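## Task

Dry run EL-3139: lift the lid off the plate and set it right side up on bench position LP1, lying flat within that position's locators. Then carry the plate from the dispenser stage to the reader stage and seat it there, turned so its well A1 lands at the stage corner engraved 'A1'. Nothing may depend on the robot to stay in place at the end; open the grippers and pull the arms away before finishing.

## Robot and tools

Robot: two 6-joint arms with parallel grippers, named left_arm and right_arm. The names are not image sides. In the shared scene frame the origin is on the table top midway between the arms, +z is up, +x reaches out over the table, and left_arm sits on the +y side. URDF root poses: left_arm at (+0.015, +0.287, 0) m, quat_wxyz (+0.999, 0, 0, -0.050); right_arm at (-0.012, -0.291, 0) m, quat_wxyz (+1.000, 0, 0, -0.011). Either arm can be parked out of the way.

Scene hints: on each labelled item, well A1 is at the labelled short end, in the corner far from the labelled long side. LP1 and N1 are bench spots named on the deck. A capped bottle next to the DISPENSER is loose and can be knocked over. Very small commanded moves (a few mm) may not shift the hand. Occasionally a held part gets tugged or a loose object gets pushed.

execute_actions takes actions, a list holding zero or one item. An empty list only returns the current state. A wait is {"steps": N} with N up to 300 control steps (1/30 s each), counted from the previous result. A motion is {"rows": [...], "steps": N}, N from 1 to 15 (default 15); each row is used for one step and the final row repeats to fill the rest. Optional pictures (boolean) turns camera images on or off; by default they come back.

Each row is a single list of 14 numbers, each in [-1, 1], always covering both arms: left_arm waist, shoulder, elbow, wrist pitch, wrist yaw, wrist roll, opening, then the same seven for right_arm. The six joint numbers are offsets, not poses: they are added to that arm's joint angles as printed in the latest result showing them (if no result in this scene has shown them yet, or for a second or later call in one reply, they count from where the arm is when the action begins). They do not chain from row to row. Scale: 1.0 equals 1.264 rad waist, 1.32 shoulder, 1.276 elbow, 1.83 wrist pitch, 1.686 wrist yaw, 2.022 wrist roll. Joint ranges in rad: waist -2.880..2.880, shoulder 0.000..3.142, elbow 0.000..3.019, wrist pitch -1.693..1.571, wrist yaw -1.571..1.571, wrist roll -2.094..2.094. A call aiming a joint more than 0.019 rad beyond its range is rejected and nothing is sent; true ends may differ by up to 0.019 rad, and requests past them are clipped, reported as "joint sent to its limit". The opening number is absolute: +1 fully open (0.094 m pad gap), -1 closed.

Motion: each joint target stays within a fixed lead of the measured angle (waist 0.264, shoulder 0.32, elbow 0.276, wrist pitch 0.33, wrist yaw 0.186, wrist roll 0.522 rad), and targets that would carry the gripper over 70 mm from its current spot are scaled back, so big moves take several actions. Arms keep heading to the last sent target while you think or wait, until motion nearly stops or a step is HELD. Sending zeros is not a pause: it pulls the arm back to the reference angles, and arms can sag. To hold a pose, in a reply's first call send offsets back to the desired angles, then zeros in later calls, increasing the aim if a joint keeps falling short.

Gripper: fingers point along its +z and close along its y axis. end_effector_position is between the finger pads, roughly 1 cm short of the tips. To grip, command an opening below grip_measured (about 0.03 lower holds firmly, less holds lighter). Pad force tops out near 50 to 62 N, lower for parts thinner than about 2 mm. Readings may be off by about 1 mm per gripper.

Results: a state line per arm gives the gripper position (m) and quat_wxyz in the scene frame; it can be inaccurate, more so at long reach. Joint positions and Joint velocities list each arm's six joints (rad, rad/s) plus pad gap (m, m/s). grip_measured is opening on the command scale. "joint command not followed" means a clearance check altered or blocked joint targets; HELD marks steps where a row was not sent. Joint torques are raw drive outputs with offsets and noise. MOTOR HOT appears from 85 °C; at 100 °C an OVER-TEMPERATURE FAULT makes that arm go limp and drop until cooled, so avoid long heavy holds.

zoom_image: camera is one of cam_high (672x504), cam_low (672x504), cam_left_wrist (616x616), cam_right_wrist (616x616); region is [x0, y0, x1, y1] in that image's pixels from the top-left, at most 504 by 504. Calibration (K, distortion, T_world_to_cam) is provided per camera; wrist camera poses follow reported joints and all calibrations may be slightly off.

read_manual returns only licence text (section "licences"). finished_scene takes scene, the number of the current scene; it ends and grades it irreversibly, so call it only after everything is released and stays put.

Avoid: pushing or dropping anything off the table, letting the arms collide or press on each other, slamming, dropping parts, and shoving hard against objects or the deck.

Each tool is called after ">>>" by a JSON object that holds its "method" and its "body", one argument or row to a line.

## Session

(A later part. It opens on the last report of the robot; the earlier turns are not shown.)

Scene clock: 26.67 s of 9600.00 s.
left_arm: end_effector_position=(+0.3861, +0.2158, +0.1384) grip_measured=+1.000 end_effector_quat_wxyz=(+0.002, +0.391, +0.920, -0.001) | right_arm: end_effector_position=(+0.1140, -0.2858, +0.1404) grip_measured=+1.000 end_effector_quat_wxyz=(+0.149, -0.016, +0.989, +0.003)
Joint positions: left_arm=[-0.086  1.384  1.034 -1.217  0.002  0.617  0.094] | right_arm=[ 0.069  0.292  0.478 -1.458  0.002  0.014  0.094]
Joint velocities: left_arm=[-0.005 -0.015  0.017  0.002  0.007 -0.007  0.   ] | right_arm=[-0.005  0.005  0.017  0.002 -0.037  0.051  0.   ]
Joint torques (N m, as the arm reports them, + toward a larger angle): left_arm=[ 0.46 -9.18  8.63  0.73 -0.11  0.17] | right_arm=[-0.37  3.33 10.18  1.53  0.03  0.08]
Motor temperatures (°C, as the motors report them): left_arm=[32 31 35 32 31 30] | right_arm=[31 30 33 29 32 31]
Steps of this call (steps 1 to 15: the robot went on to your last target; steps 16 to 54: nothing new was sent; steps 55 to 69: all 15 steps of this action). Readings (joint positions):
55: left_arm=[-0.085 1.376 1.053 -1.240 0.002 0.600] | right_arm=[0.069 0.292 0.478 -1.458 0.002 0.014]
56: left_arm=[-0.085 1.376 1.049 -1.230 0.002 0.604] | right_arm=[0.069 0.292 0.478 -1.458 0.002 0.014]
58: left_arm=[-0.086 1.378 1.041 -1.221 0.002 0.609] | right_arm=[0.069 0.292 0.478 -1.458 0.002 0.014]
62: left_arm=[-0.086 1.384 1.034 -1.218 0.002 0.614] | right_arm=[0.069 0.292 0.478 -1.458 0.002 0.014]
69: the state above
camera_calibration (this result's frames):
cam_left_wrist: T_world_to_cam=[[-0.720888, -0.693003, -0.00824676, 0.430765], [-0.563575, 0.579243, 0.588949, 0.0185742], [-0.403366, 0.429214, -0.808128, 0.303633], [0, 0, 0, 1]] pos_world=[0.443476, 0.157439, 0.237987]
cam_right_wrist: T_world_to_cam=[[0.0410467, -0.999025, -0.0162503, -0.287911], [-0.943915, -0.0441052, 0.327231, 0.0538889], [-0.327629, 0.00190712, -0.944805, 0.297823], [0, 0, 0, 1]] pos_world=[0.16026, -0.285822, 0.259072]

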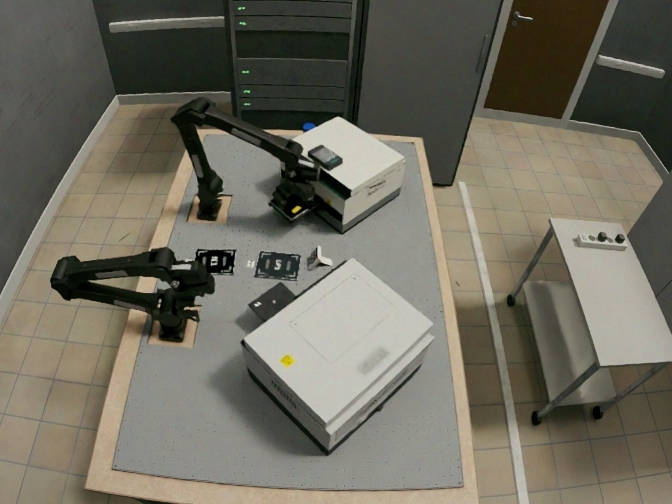

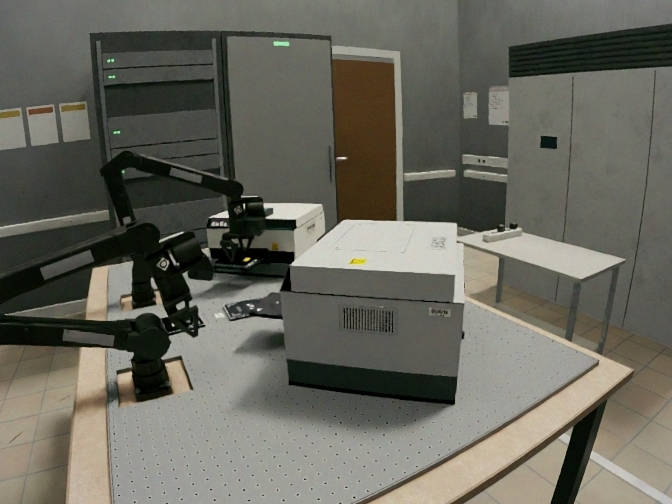

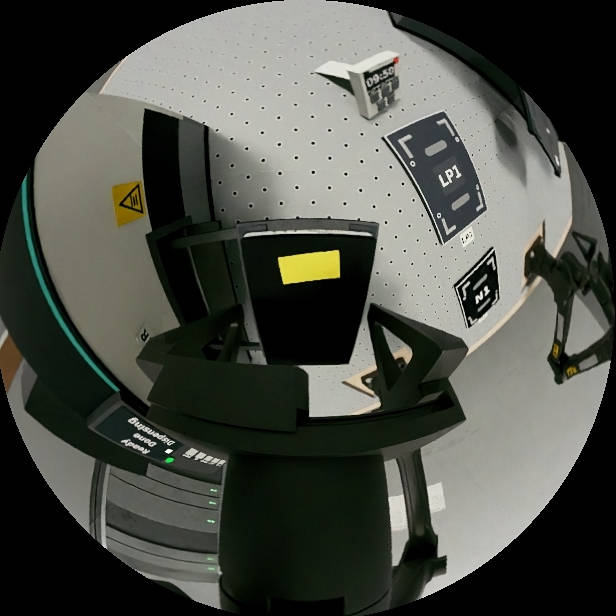

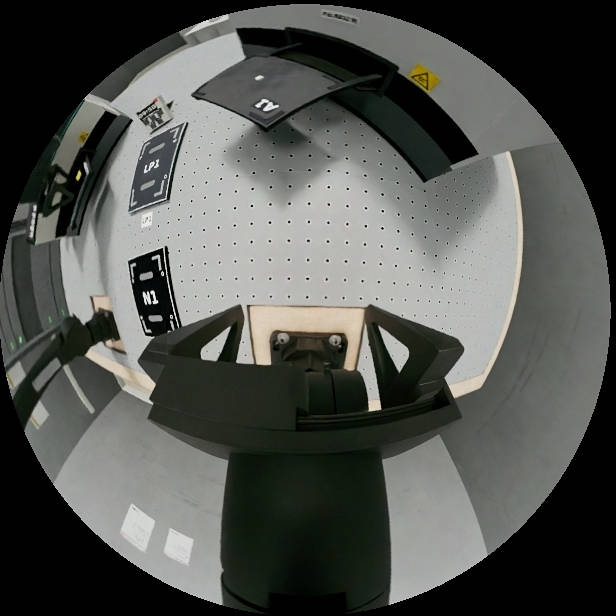

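>>> {"method": "execute_actions", "body": {
  "actions": [
    {"rows":[[-0.013,0.017,-0.012,0.019,0,0,1,0,0,0,0,0,0,1]]}
  ]
}}

>>> {"method": "zoom_image", "body": {
  "camera": "cam_left_wrist",
  "region": [160, 130, 460, 380]
}}

>>> {"method": "zoom_image", "body": {
  "camera": "cam_low",
  "region": [195, 220, 285, 290]
}}

Scene clock: 28.17 s of 9600.00 s.
left_arm: end_effector_position=(+0.3864, +0.2150, +0.1327) grip_measured=+1.000 end_effector_quat_wxyz=(+0.003, +0.392, +0.920, -0.000) | right_arm: end_effector_position=(+0.1140, -0.2858, +0.1404) grip_measured=+1.000 end_effector_quat_wxyz=(+0.149, -0.016, +0.989, +0.003)
Joint positions: left_arm=[-0.088  1.389  1.023 -1.198  0.002  0.618  0.094] | right_arm=[ 0.069  0.292  0.478 -1.458  0.002  0.014  0.094]
Joint velocities: left_arm=[-0.005  0.005  0.002 -0.002  0.007 -0.066  0.   ] | right_arm=[ 0.005 -0.015 -0.007 -0.007  0.081 -0.051  0.   ]
Joint torques (N m, as the arm reports them, + toward a larger angle): left_arm=[ 0.86 -7.98  8.66  0.63 -0.05 -0.04] | right_arm=[-0.38  3.34 10.18  1.52  0.03  0.08]
Motor temperatures (°C, as the motors report them): left_arm=[32 31 35 32 31 30] | right_arm=[31 30 33 29 32 31]
Steps of this call (steps 1 to 15: the robot went on to your last target; steps 16 to 30: nothing new was sent; steps 31 to 45: all 15 steps of this action). Readings (joint positions):
31: left_arm=[-0.087 1.384 1.033 -1.214 0.002 0.618] | right_arm=[0.069 0.292 0.478 -1.458 0.002 0.014]
32: left_arm=[-0.087 1.384 1.031 -1.208 0.002 0.618] | right_arm=[0.069 0.292 0.478 -1.458 0.002 0.014]
34: left_arm=[-0.087 1.386 1.027 -1.201 0.002 0.618] | right_arm=[0.069 0.292 0.478 -1.458 0.002 0.014]
38: left_arm=[-0.088 1.389 1.023 -1.199 0.002 0.618] | right_arm=[0.069 0.292 0.478 -1.458 0.002 0.014]
45: the state above
camera_calibration (this result's frames):
cam_left_wrist: T_world_to_cam=[[-0.722716, -0.691079, -0.00957888, 0.430872], [-0.56335, 0.580996, 0.587435, 0.0223236], [-0.400399, 0.429945, -0.809214, 0.298328], [0, 0, 0, 1]] pos_world=[0.443424, 0.156532, 0.232425]
cam_right_wrist: T_world_to_cam=[[0.0410467, -0.999025, -0.0162503, -0.287911], [-0.943915, -0.0441052, 0.327231, 0.0538889], [-0.327629, 0.00190712, -0.944805, 0.297823], [0, 0, 0, 1]] pos_world=[0.16026, -0.285822, 0.259072]

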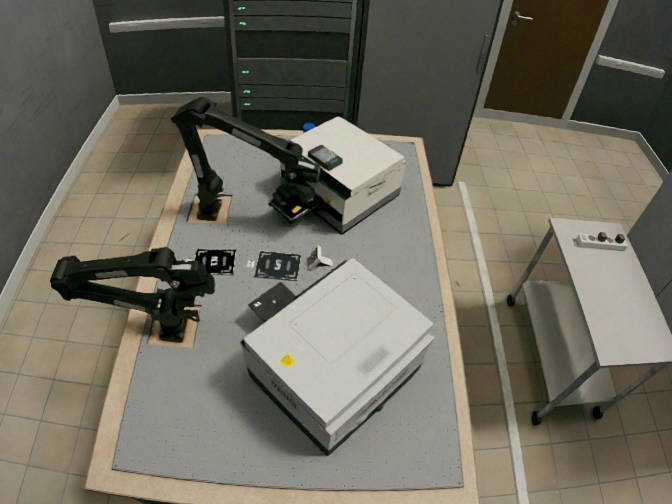

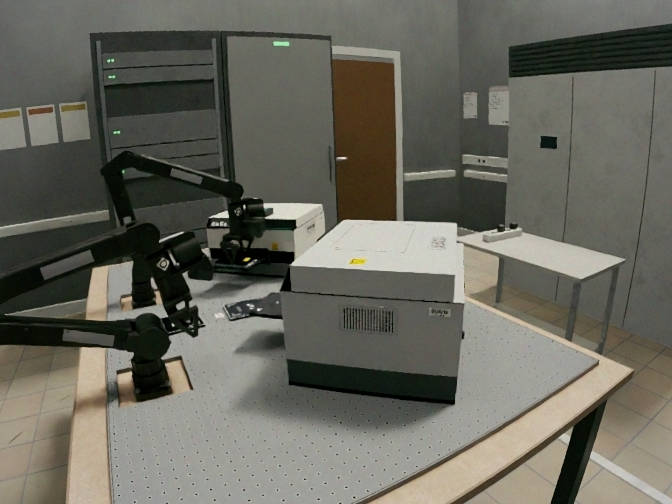

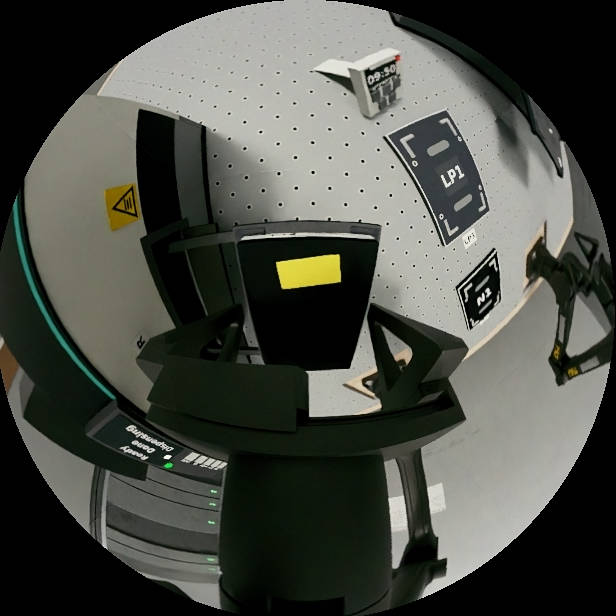

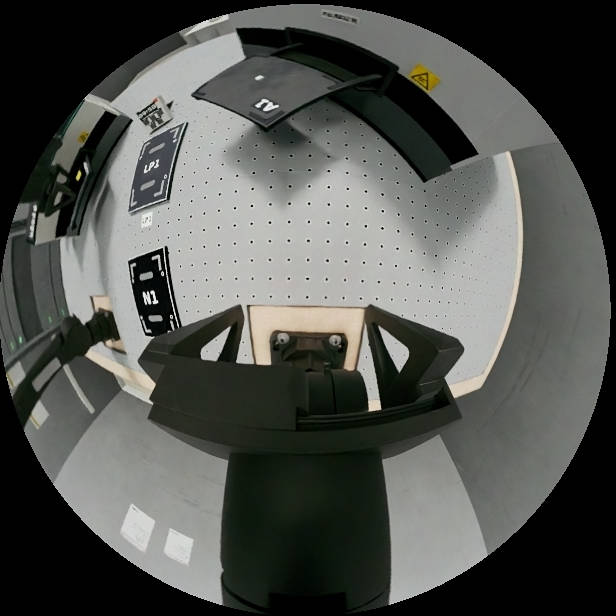

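Region (160, 130, 460, 380) of cam_left_wrist's 616x616 image, scaled by 1.680, with more detail than that image has.

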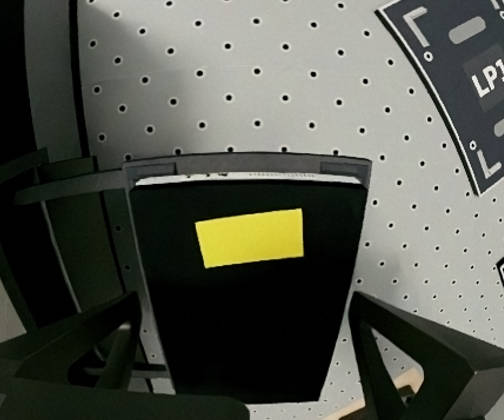

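Region (195, 220, 285, 290) of cam_low's 672x504 image, scaled by 5.600, with more detail than that image has.

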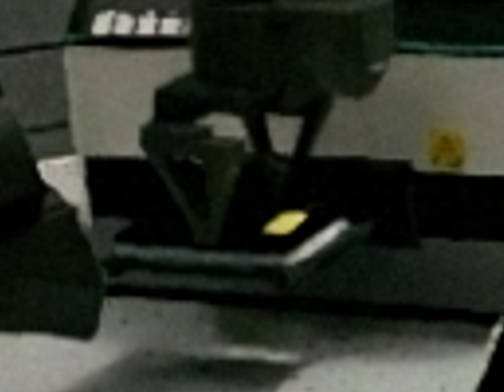

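>>> {"method": "execute_actions", "body": {
  "actions": [
    {"rows":[[0,0,0,0,0,0,0.86,0,0,0,0,0,0,1],[0,0,0,0,0,0,0.84,0,0,0,0,0,0,1],[0,0,0,0,0,0,0.82,0,0,0,0,0,0,1],[0,0,0,0,0,0,0.8,0,0,0,0,0,0,1],[0,0,0,0,0,0,0.78,0,0,0,0,0,0,1],[0,0,0,0,0,0,0.76,0,0,0,0,0,0,1]]}
  ]
}}

>>> {"method": "zoom_image", "body": {
  "camera": "cam_left_wrist",
  "region": [160, 130, 460, 380]
}}

Scene clock: 29.53 s of 9600.00 s.
left_arm: end_effector_position=(+0.3864, +0.2147, +0.1327) grip_measured=+0.777 end_effector_quat_wxyz=(+0.003, +0.392, +0.920, -0.001) | right_arm: end_effector_position=(+0.1140, -0.2858, +0.1404) grip_measured=+1.000 end_effector_quat_wxyz=(+0.149, -0.016, +0.989, +0.003)
Joint positions: left_arm=[-0.088  1.389  1.023 -1.198  0.004  0.618  0.083] | right_arm=[ 0.069  0.292  0.478 -1.458  0.002  0.014  0.094]
Joint velocities: left_arm=[-0.005  0.005 -0.007 -0.022  0.022 -0.037  0.   ] | right_arm=[ 0.005 -0.015  0.022 -0.007 -0.051  0.081  0.   ]
Joint torques (N m, as the arm reports them, + toward a larger angle): left_arm=[  1.29 -10.88   8.93   0.45  -0.21   0.04] | right_arm=[-0.4   3.3  10.18  1.53  0.03  0.08]
Motor temperatures (°C, as the motors report them): left_arm=[32 31 34 32 31 30] | right_arm=[31 30 33 29 32 31]
Steps of this call (steps 1 to 15: the robot went on to your last target; steps 16 to 26: nothing new was sent; steps 27 to 41: all 15 steps of this action). Readings (joint positions):
27: left_arm=[-0.088 1.389 1.023 -1.198 0.002 0.618] | right_arm=[0.069 0.292 0.478 -1.458 0.002 0.014]
28: left_arm=[-0.088 1.389 1.023 -1.198 0.002 0.618] | right_arm=[0.069 0.292 0.478 -1.458 0.002 0.014]
30: left_arm=[-0.088 1.389 1.023 -1.198 0.004 0.618] | right_arm=[0.069 0.292 0.478 -1.458 0.002 0.014]
34: left_arm=[-0.088 1.389 1.023 -1.198 0.004 0.618] | right_arm=[0.069 0.292 0.478 -1.458 0.002 0.014]
41: the state above
camera_calibration (this result's frames):
cam_left_wrist: T_world_to_cam=[[-0.722727, -0.691087, -0.00802595, 0.430405], [-0.563133, 0.582103, 0.586547, 0.0222721], [-0.400683, 0.428433, -0.809875, 0.298965], [0, 0, 0, 1]] pos_world=[0.443398, 0.156396, 0.232515]
cam_right_wrist: T_world_to_cam=[[0.0410467, -0.999025, -0.0162503, -0.287911], [-0.943915, -0.0441052, 0.327231, 0.0538889], [-0.327629, 0.00190712, -0.944805, 0.297823], [0, 0, 0, 1]] pos_world=[0.16026, -0.285822, 0.259072]

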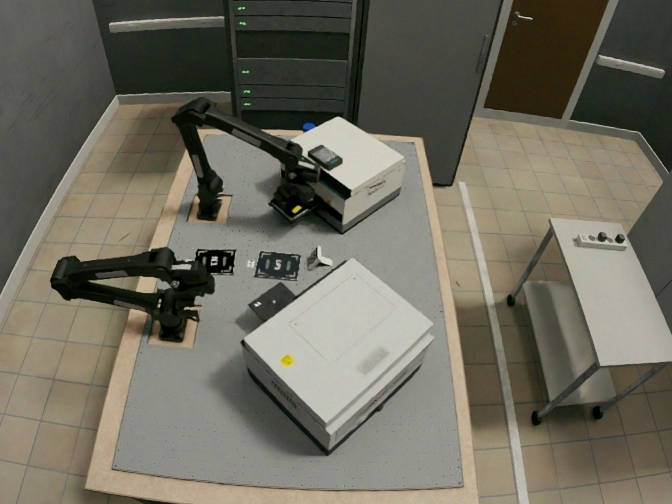

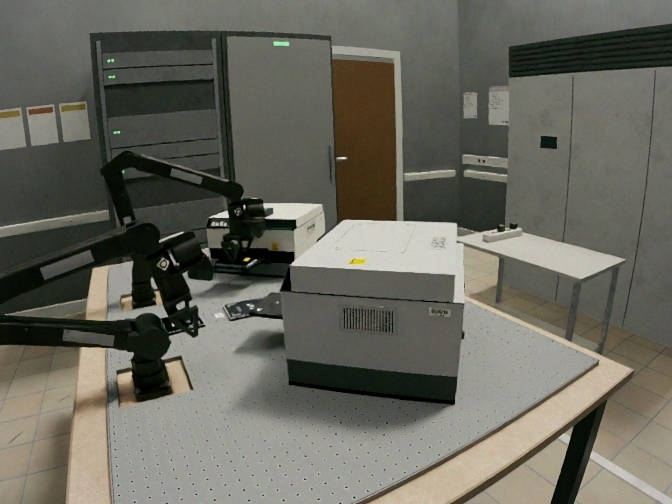

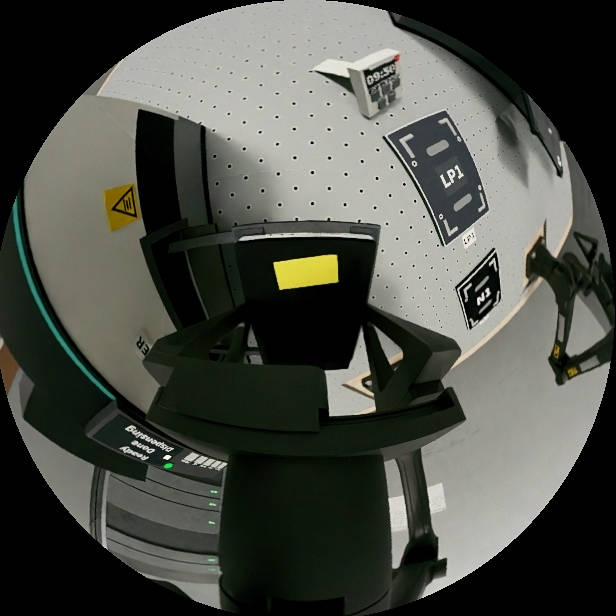

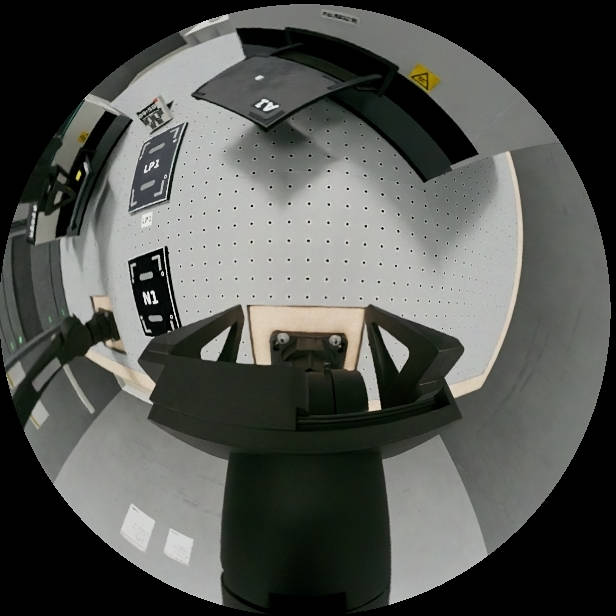

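Region (160, 130, 460, 380) of cam_left_wrist's 616x616 image, scaled by 1.680, with more detail than that image has.

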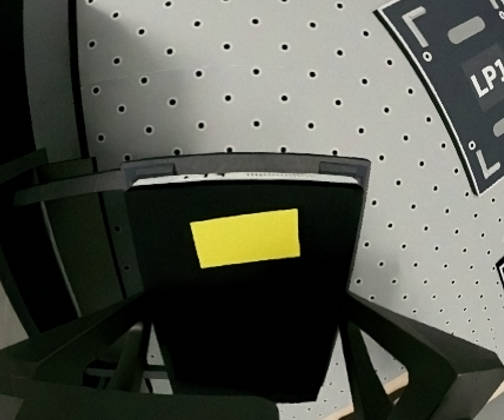

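>>> {"method": "execute_actions", "body": {
  "actions": [
    {"rows":[[0,0,0,0,0,0,0.9,0,0,0,0,0,0,1],[0,0,0,0,0,0,0.9,0,0,0,0,0,0,1],[0,0,0,0,0,0,0.9,0,0,0,0,0,0,1],[0,0.014,-0.008,0.013,0,0,0.9,0,0,0,0,0,0,1]]}
  ],
  "pictures": false
}}

>>> {"method": "execute_actions", "body": {
  "actions": [
    {"rows":[[0,0,0,0,0,0,0.84,0,0,0,0,0,0,1],[0,0,0,0,0,0,0.82,0,0,0,0,0,0,1],[0,0,0,0,0,0,0.8,0,0,0,0,0,0,1],[0,0,0,0,0,0,0.78,0,0,0,0,0,0,1],[0,0,0,0,0,0,0.76,0,0,0,0,0,0,1],[0,0,0,0,0,0,0.745,0,0,0,0,0,0,1]],"steps":12}
  ],
  "pictures": false
}}

>>> {"method": "execute_actions", "body": {
  "actions": [
    {"rows":[[0,-0.005,0.035,-0.01,0,0,0.745,0,0,0,0,0,0,1],[0,-0.008,0.042,-0.015,0,0,0.745,0,0,0,0,0,0,1],[0,-0.011,0.049,-0.022,0,0,0.745,0,0,0,0,0,0,1],[0,-0.014,0.056,-0.029,0,0,0.745,0,0,0,0,0,0,1],[0,-0.017,0.063,-0.036,0,0,0.745,0,0,0,0,0,0,1],[0,-0.02,0.07,-0.043,0,0,0.745,0,0,0,0,0,0,1],[0,-0.023,0.077,-0.05,0,0,0.745,0,0,0,0,0,0,1],[0,-0.026,0.084,-0.057,0,0,0.745,0,0,0,0,0,0,1],[0,-0.029,0.091,-0.064,0,0,0.745,0,0,0,0,0,0,1]]}
  ]
}}

>>> {"method": "zoom_image", "body": {
  "camera": "cam_low",
  "region": [195, 220, 285, 290]
}}

Scene clock: 32.17 s of 9600.00 s.
left_arm: end_effector_position=(+0.3863, +0.2147, +0.1308) grip_measured=+0.897 end_effector_quat_wxyz=(+0.004, +0.392, +0.920, -0.001) | right_arm: end_effector_position=(+0.1140, -0.2858, +0.1404) grip_measured=+1.000 end_effector_quat_wxyz=(+0.149, -0.016, +0.989, +0.003)
Joint positions: left_arm=[-0.088  1.39   1.018 -1.191  0.004  0.618  0.089] | right_arm=[ 0.069  0.292  0.478 -1.458  0.002  0.014  0.094]
Joint velocities: left_arm=[-0.005  0.005 -0.007 -0.002  0.066 -0.051 -0.   ] | right_arm=[-0.024 -0.015 -0.012  0.002 -0.007 -0.022  0.   ]
Joint torques (N m, as the arm reports them, + toward a larger angle): left_arm=[ 1.7  -9.34  8.34  1.01 -0.06  0.06] | right_arm=[-0.39  3.31 10.18  1.53  0.03  0.08]
Motor temperatures (°C, as the motors report them): left_arm=[32 31 34 32 31 30] | right_arm=[31 30 33 29 32 31]
Steps of this call (steps 1 to 15: the robot went on to your last target; steps 16 to 64: nothing new was sent; steps 65 to 79: all 15 steps of this action). Readings (joint positions):
65: left_arm=[-0.088 1.389 1.023 -1.198 0.004 0.618] | right_arm=[0.069 0.292 0.478 -1.458 0.002 0.014]
66: left_arm=[-0.088 1.389 1.023 -1.198 0.004 0.618] | right_arm=[0.069 0.292 0.478 -1.458 0.002 0.014]
68: left_arm=[-0.088 1.389 1.022 -1.198 0.004 0.618] | right_arm=[0.069 0.292 0.478 -1.458 0.002 0.014]
72: left_arm=[-0.088 1.390 1.019 -1.192 0.004 0.618] | right_arm=[0.069 0.292 0.478 -1.458 0.002 0.014]
79: the state above

Scene clock: 32.57 s of 9600.00 s.
left_arm: end_effector_position=(+0.3863, +0.2147, +0.1308) grip_measured=+0.781 end_effector_quat_wxyz=(+0.004, +0.392, +0.920, -0.001) | right_arm: end_effector_position=(+0.1140, -0.2858, +0.1404) grip_measured=+1.000 end_effector_quat_wxyz=(+0.149, -0.016, +0.989, +0.003)
Joint positions: left_arm=[-0.088  1.39   1.018 -1.191  0.004  0.618  0.084] | right_arm=[ 0.069  0.292  0.478 -1.458  0.002  0.014  0.094]
Joint velocities: left_arm=[ 0.005  0.005 -0.007 -0.027 -0.051 -0.022 -0.   ] | right_arm=[ 0.005 -0.005 -0.012 -0.007 -0.051 -0.066  0.   ]
Joint torques (N m, as the arm reports them, + toward a larger angle): left_arm=[  1.66 -10.42   9.04   0.29  -0.11   0.06] | right_arm=[-0.39  3.3  10.18  1.53  0.03  0.08]
Motor temperatures (°C, as the motors report them): left_arm=[32 31 34 32 31 30] | right_arm=[31 30 33 29 32 31]
Steps of this call (steps 1 to 12: all 12 steps of this action). Readings (joint positions):
1: left_arm=[-0.088 1.390 1.018 -1.191 0.004 0.618] | right_arm=[0.069 0.292 0.478 -1.458 0.002 0.014]
2: left_arm=[-0.088 1.390 1.018 -1.191 0.004 0.618] | right_arm=[0.069 0.292 0.478 -1.458 0.002 0.014]
4: left_arm=[-0.088 1.390 1.018 -1.191 0.004 0.618] | right_arm=[0.069 0.292 0.478 -1.458 0.002 0.014]
8: left_arm=[-0.088 1.390 1.018 -1.191 0.004 0.618] | right_arm=[0.069 0.292 0.478 -1.458 0.002 0.014]
12: the state above

Scene clock: 33.07 s of 9600.00 s.
left_arm: end_effector_position=(+0.3848, +0.2148, +0.1615) grip_measured=+0.781 end_effector_quat_wxyz=(-0.003, +0.392, +0.920, -0.003) | right_arm: end_effector_position=(+0.1140, -0.2858, +0.1404) grip_measured=+1.000 end_effector_quat_wxyz=(+0.149, -0.016, +0.989, +0.003)
Joint positions: left_arm=[-0.088  1.368  1.082 -1.292  0.005  0.618  0.084] | right_arm=[ 0.069  0.292  0.478 -1.458  0.002  0.014  0.094]
Joint velocities: left_arm=[-0.015 -0.044 -0.007 -0.032 -0.037  0.022 -0.001] | right_arm=[ 0.015 -0.015  0.002 -0.002  0.007  0.007  0.   ]
Joint torques (N m, as the arm reports them, + toward a larger angle): left_arm=[  1.73 -11.37  13.63  -0.84  -0.15   0.05] | right_arm=[-0.42  3.33 10.17  1.53  0.03  0.08]
Motor temperatures (°C, as the motors report them): left_arm=[32 31 34 32 31 30] | right_arm=[31 30 33 29 32 31]
Steps of this call (steps 1 to 15: all 15 steps of this action). Readings (joint positions):
1: left_arm=[-0.088 1.390 1.018 -1.192 0.004 0.618] | right_arm=[0.069 0.292 0.478 -1.458 0.002 0.014]
2: left_arm=[-0.088 1.390 1.018 -1.194 0.004 0.618] | right_arm=[0.069 0.292 0.478 -1.458 0.002 0.014]
4: left_arm=[-0.088 1.390 1.022 -1.205 0.005 0.618] | right_arm=[0.069 0.292 0.478 -1.458 0.002 0.014]
8: left_arm=[-0.088 1.389 1.051 -1.253 0.005 0.618] | right_arm=[0.069 0.292 0.478 -1.458 0.002 0.014]
15: the state above
camera_calibration (this result's frames):
cam_left_wrist: T_world_to_cam=[[-0.722774, -0.691084, 0.000968037, 0.428085], [-0.555219, 0.581511, 0.594623, 0.000209063], [-0.411497, 0.429241, -0.804004, 0.32474], [0, 0, 0, 1]] pos_world=[0.443154, 0.15633, 0.260553]
cam_right_wrist: T_world_to_cam=[[0.0410467, -0.999025, -0.0162503, -0.287911], [-0.943915, -0.0441052, 0.327231, 0.0538889], [-0.327629, 0.00190712, -0.944805, 0.297823], [0, 0, 0, 1]] pos_world=[0.16026, -0.285822, 0.259072]

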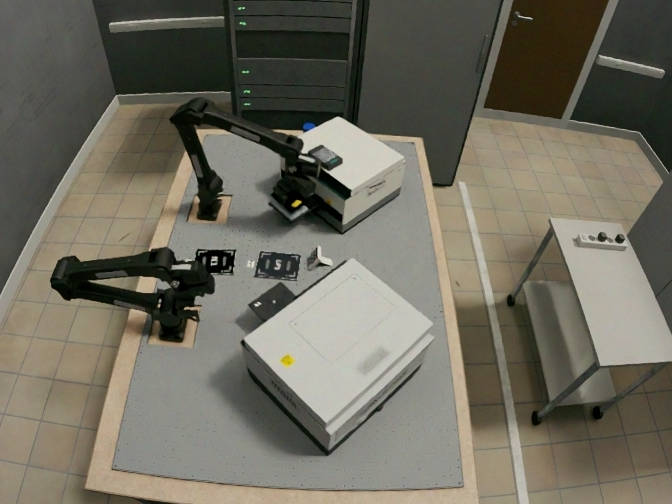

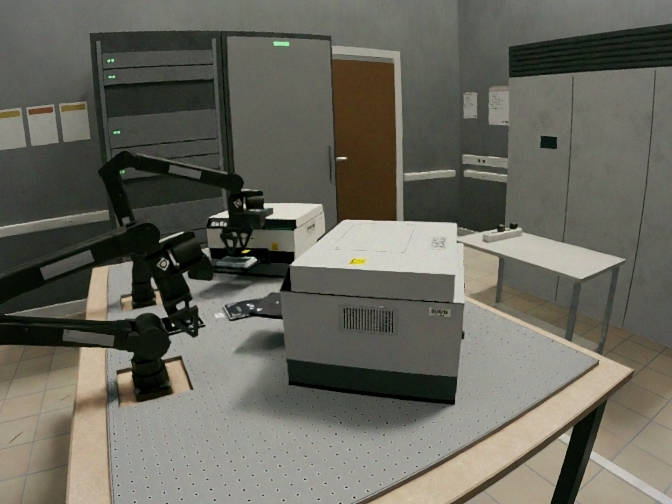

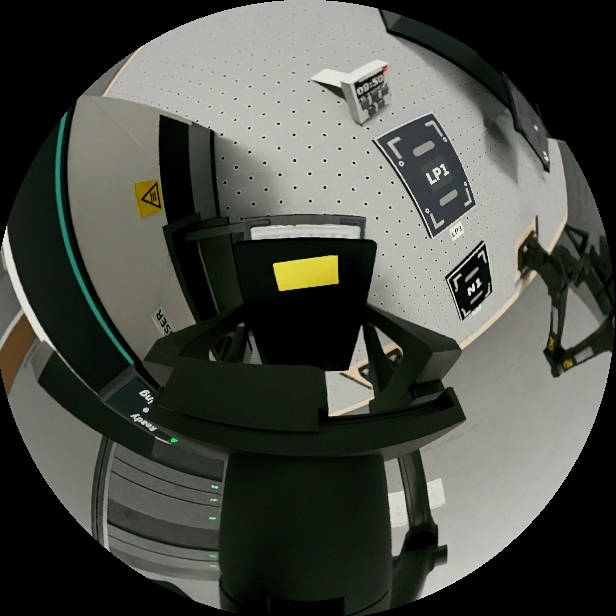

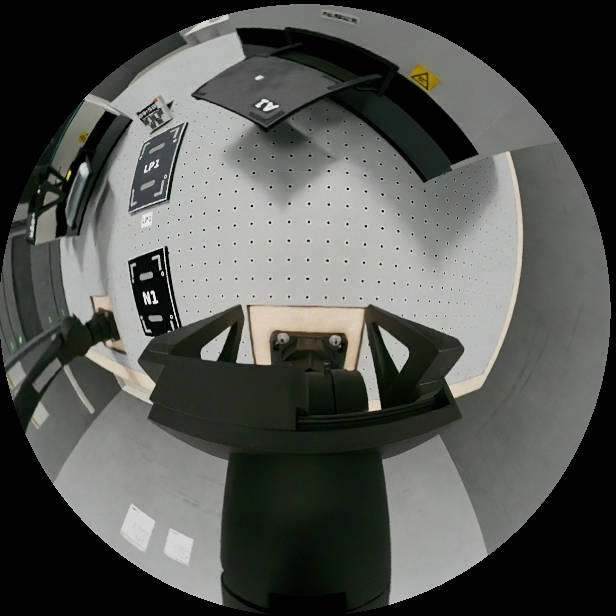

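Region (195, 220, 285, 290) of cam_low's 672x504 image, scaled by 5.600, with more detail than that image has.

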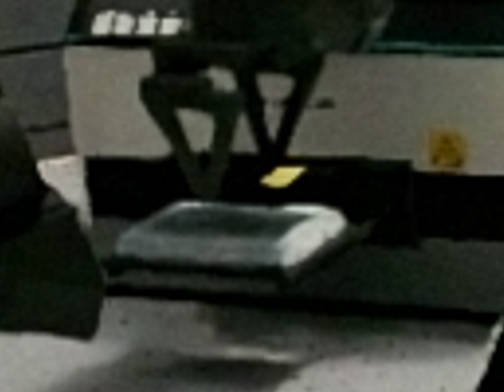

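>>> {"method": "execute_actions", "body": {
  "actions": [
    {"rows":[[-0.04,0,0.03,0,0,0,0.745,0,0,0,0,0,0,1],[-0.08,0,0.03,0,0,-0.03,0.745,0,0,0,0,0,0,1],[-0.12,0,0.03,0,0,-0.07,0.745,0,0,0,0,0,0,1],[-0.16,0,0.03,0,0,-0.12,0.745,0,0,0,0,0,0,1],[-0.2,0,0.03,0,0,-0.18,0.745,0,0,0,0,0,0,1],[-0.24,0,0.03,0,0,-0.24,0.745,0,0,0,0,0,0,1],[-0.28,0,0.03,0,0,-0.3,0.745,0,0,0,0,0,0,1],[-0.32,0,0.03,0,0,-0.37,0.745,0,0,0,0,0,0,1],[-0.35,0.02,0.04,0,0,-0.44,0.745,0,0,0,0,0,0,1],[-0.38,0.04,0.05,0,0,-0.5,0.745,0,0,0,0,0,0,1],[-0.4,0.06,0.06,0.01,0,-0.56,0.745,0,0,0,0,0,0,1],[-0.418,0.08,0.07,0.03,0,-0.6,0.745,0,0,0,0,0,0,1],[-0.418,0.1,0.08,0.04,0,-0.647,0.745,0,0,0,0,0,0,1],[-0.418,0.12,0.09,0.055,0,-0.647,0.745,0,0,0,0,0,0,1],[-0.418,0.14,0.092,0.068,0,-0.647,0.745,0,0,0,0,0,0,1]]}
  ],
  "pictures": false
}}

>>> {"method": "execute_actions", "body": {
  "actions": [
    {"steps":40}
  ]
}}

>>> {"method": "zoom_image", "body": {
  "camera": "cam_left_wrist",
  "region": [20, 130, 460, 400]
}}

>>> {"method": "zoom_image", "body": {
  "camera": "cam_high",
  "region": [230, 160, 370, 300]
}}

Scene clock: 37.10 s of 9600.00 s.
left_arm: end_effector_position=(+0.3169, +0.0046, +0.1439) grip_measured=+0.781 end_effector_quat_wxyz=(+0.000, +0.194, +0.981, -0.006) | right_arm: end_effector_position=(+0.1140, -0.2858, +0.1404) grip_measured=+1.000 end_effector_quat_wxyz=(+0.149, -0.016, +0.989, +0.003)
Joint positions: left_arm=[-0.646  1.468  1.136 -1.233  0.009 -0.356  0.084] | right_arm=[ 0.069  0.292  0.478 -1.458  0.002  0.014  0.094]
Joint velocities: left_arm=[-0.22   0.855  0.369  0.706  0.007 -2.132 -0.001] | right_arm=[-0.015 -0.005  0.007 -0.002 -0.007 -0.022  0.   ]
Joint torques (N m, as the arm reports them, + toward a larger angle): left_arm=[ 4.34 -9.42 12.36  0.92 -0.29 -0.06] | right_arm=[-0.38  3.3  10.17  1.53  0.03  0.08]
Motor temperatures (°C, as the motors report them): left_arm=[32 31 35 32 31 30] | right_arm=[31 30 34 29 32 31]
Steps of this call (steps 1 to 15: the robot went on to your last target; steps 16 to 90: nothing new was sent; then 0.53 s passed at rest; steps 91 to 105: all 15 steps of this action). Readings (joint positions):
91: left_arm=[-0.091 1.367 1.082 -1.294 0.005 0.618] | right_arm=[0.069 0.292 0.478 -1.458 0.002 0.014]
92: left_arm=[-0.099 1.367 1.082 -1.294 0.004 0.611] | right_arm=[0.069 0.292 0.478 -1.458 0.002 0.014]
94: left_arm=[-0.147 1.367 1.082 -1.294 0.002 0.554] | right_arm=[0.069 0.292 0.478 -1.458 0.002 0.014]
98: left_arm=[-0.351 1.367 1.082 -1.294 0.002 0.297] | right_arm=[0.069 0.292 0.478 -1.458 0.002 0.014]
105: the state above

Scene clock: 38.43 s of 9600.00 s.
left_arm: end_effector_position=(+0.3384, -0.0029, +0.1118) grip_measured=+0.781 end_effector_quat_wxyz=(-0.009, +0.023, +1.000, +0.003) | right_arm: end_effector_position=(+0.1140, -0.2858, +0.1404) grip_measured=+1.000 end_effector_quat_wxyz=(+0.149, -0.016, +0.989, +0.003)
Joint positions: left_arm=[-0.626  1.567  1.158 -1.18   0.007 -0.68   0.084] | right_arm=[ 0.069  0.292  0.478 -1.458  0.002  0.014  0.094]
Joint velocities: left_arm=[-0.015  0.005 -0.012  0.007 -0.066 -0.007 -0.   ] | right_arm=[ 0.005 -0.015  0.002  0.002 -0.066  0.007  0.   ]
Joint torques (N m, as the arm reports them, + toward a larger angle): left_arm=[  2.12 -13.71  12.21   1.    -0.28  -0.04] | right_arm=[-0.41  3.33 10.18  1.54  0.03  0.08]
Motor temperatures (°C, as the motors report them): left_arm=[32 31 35 32 31 30] | right_arm=[31 30 34 29 32 31]
Steps of this call (steps 1 to 40: the robot went on to your last target). Readings (joint positions):
1: left_arm=[-0.649 1.496 1.148 -1.211 0.009 -0.421] | right_arm=[0.069 0.292 0.478 -1.458 0.002 0.014]
2: left_arm=[-0.647 1.521 1.155 -1.195 0.008 -0.473] | right_arm=[0.069 0.292 0.478 -1.458 0.002 0.014]
4: left_arm=[-0.639 1.554 1.157 -1.181 0.008 -0.548] | right_arm=[0.069 0.292 0.478 -1.458 0.002 0.014]
8: left_arm=[-0.626 1.567 1.157 -1.181 0.007 -0.627] | right_arm=[0.069 0.292 0.478 -1.458 0.002 0.014]
40: the state above
camera_calibration (this result's frames):
cam_left_wrist: T_world_to_cam=[[-0.0476518, -0.998769, -0.0137928, 0.0164692], [-0.793779, 0.0294823, 0.607492, 0.20829], [-0.606337, 0.0398965, -0.794206, 0.422804], [0, 0, 0, 1]] pos_world=[0.422482, -0.00656035, 0.209486]
cam_right_wrist: T_world_to_cam=[[0.0410467, -0.999025, -0.0162503, -0.287911], [-0.943915, -0.0441052, 0.327231, 0.0538889], [-0.327629, 0.00190712, -0.944805, 0.297823], [0, 0, 0, 1]] pos_world=[0.16026, -0.285822, 0.259072]

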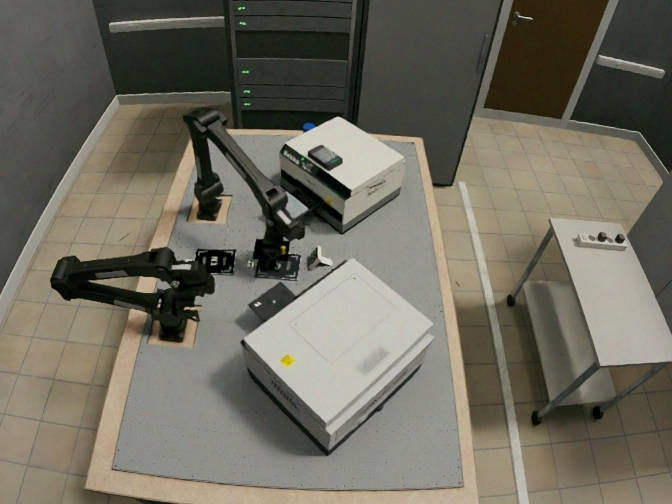

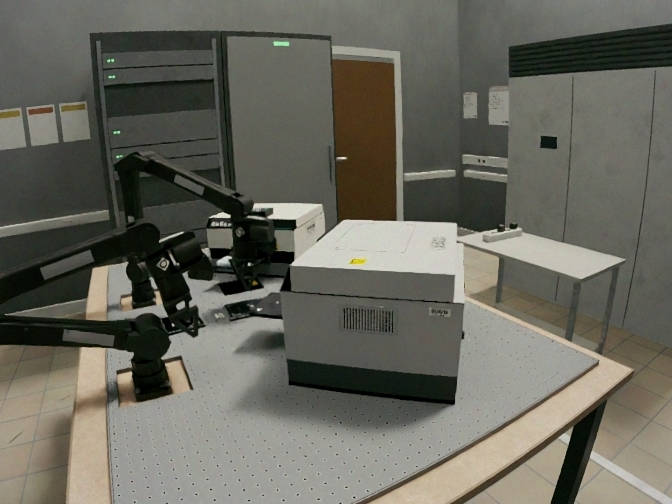

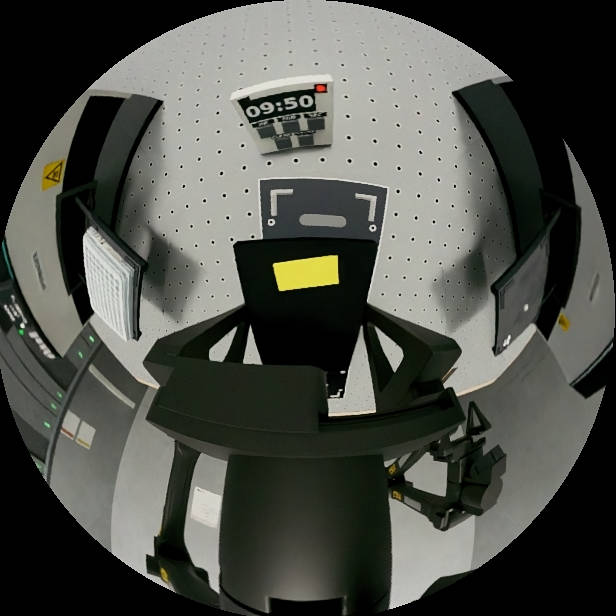

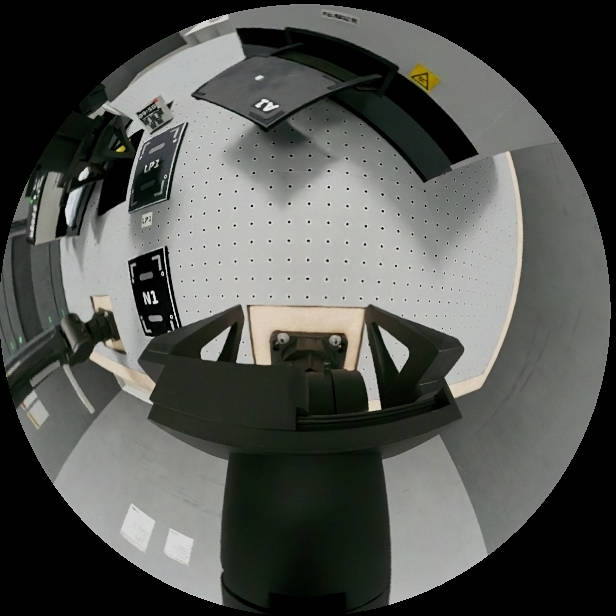

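Region (20, 130, 460, 400) of cam_left_wrist's 616x616 image, scaled by 1.145, with more detail than that image has; it fills the top 309 rows of this view, and the rest is white.

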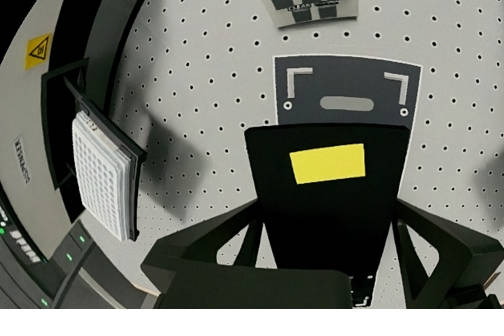

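Region (230, 160, 370, 300) of cam_high's 672x504 image, scaled by 3.600, with more detail than that image has.

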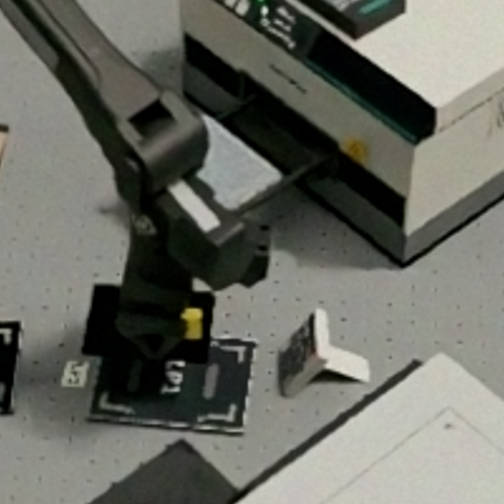

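>>> {"method": "execute_actions", "body": {
  "actions": [
    {"rows":[[0,0.012,0.035,0.012,0,0.01,0.745,0,0,0,0,0,0,1],[0,0.024,0.04,0.022,0,0.01,0.745,0,0,0,0,0,0,1],[0,0.036,0.042,0.032,0,0.01,0.745,0,0,0,0,0,0,1],[0,0.046,0.042,0.042,0,0.01,0.745,0,0,0,0,0,0,1],[0,0.054,0.042,0.051,0,0.01,0.745,0,0,0,0,0,0,1]]}
  ]
}}

>>> {"method": "zoom_image", "body": {
  "camera": "cam_left_wrist",
  "region": [180, 150, 430, 400]
}}

>>> {"method": "zoom_image", "body": {
  "camera": "cam_high",
  "region": [240, 220, 330, 300]
}}

Scene clock: 41.37 s of 9600.00 s.
left_arm: end_effector_position=(+0.3527, -0.0156, +0.0857) grip_measured=+0.781 end_effector_quat_wxyz=(-0.003, +0.028, +1.000, -0.002) | right_arm: end_effector_position=(+0.1140, -0.2858, +0.1404) grip_measured=+1.000 end_effector_quat_wxyz=(+0.149, -0.016, +0.989, +0.003)
Joint positions: left_arm=[-0.626  1.633  1.164 -1.103  0.007 -0.67   0.084] | right_arm=[ 0.069  0.292  0.478 -1.458  0.002  0.014  0.094]
Joint velocities: left_arm=[-0.005  0.005 -0.017  0.017  0.037 -0.037  0.001] | right_arm=[-0.005  0.005  0.007  0.017 -0.139  0.037  0.   ]
Joint torques (N m, as the arm reports them, + toward a larger angle): left_arm=[  2.03 -13.07  12.67   0.89  -0.18   0.09] | right_arm=[-0.39  3.33 10.18  1.53  0.03  0.08]
Motor temperatures (°C, as the motors report them): left_arm=[32 31 35 32 31 30] | right_arm=[31 30 34 29 32 31]
Steps of this call (steps 1 to 15: the robot went on to your last target; steps 16 to 73: nothing new was sent; steps 74 to 88: all 15 steps of this action). Readings (joint positions):
74: left_arm=[-0.626 1.567 1.158 -1.180 0.007 -0.679] | right_arm=[0.069 0.292 0.478 -1.458 0.002 0.014]
75: left_arm=[-0.626 1.568 1.158 -1.176 0.007 -0.677] | right_arm=[0.069 0.292 0.478 -1.458 0.002 0.014]
77: left_arm=[-0.626 1.575 1.159 -1.153 0.007 -0.675] | right_arm=[0.069 0.292 0.478 -1.458 0.002 0.014]
81: left_arm=[-0.626 1.613 1.164 -1.108 0.007 -0.672] | right_arm=[0.069 0.292 0.478 -1.458 0.002 0.014]
88: the state above
camera_calibration (this result's frames):
cam_left_wrist: T_world_to_cam=[[-0.0574482, -0.998344, -0.0029637, 0.00663134], [-0.801133, 0.0443282, 0.596842, 0.239595], [-0.595722, 0.0366618, -0.802353, 0.408192], [0, 0, 0, 1]] pos_world=[0.435498, -0.0189655, 0.184533]
cam_right_wrist: T_world_to_cam=[[0.0410467, -0.999025, -0.0162503, -0.287911], [-0.943915, -0.0441052, 0.327231, 0.0538889], [-0.327629, 0.00190712, -0.944805, 0.297823], [0, 0, 0, 1]] pos_world=[0.16026, -0.285822, 0.259072]

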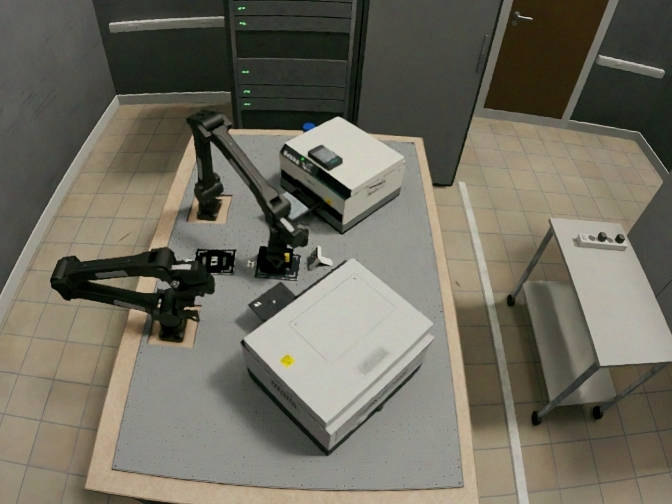

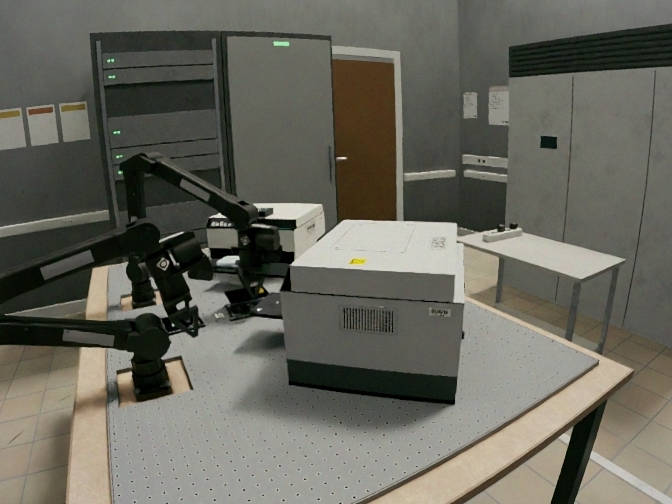

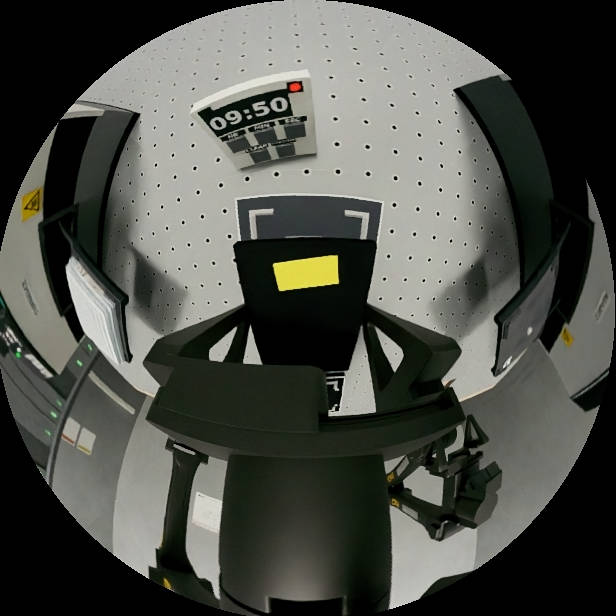

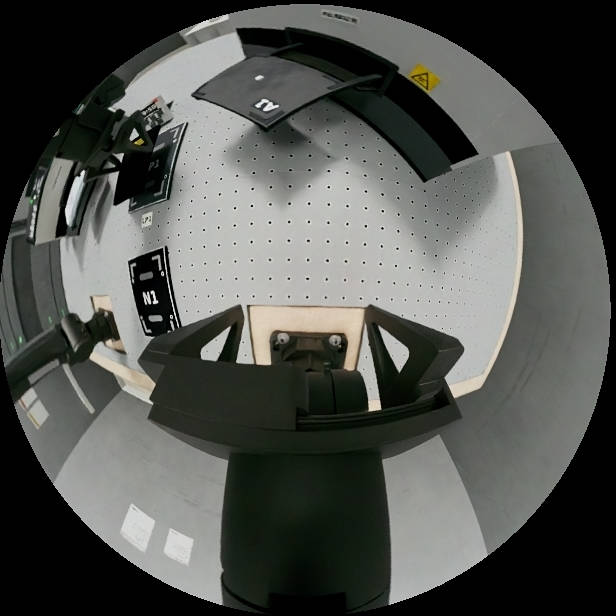

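Region (180, 150, 430, 400) of cam_left_wrist's 616x616 image, scaled by 2.016, with more detail than that image has.

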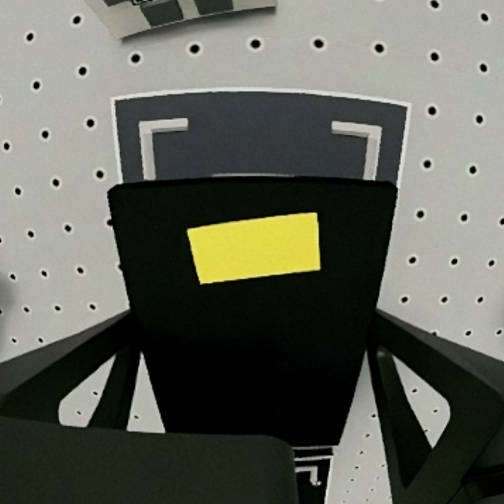

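Region (240, 220, 330, 300) of cam_high's 672x504 image, scaled by 5.600, with more detail than that image has.

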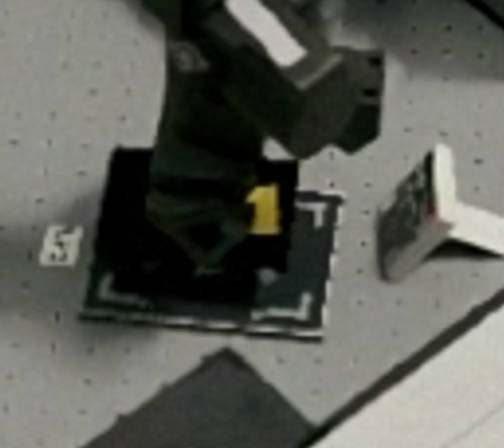

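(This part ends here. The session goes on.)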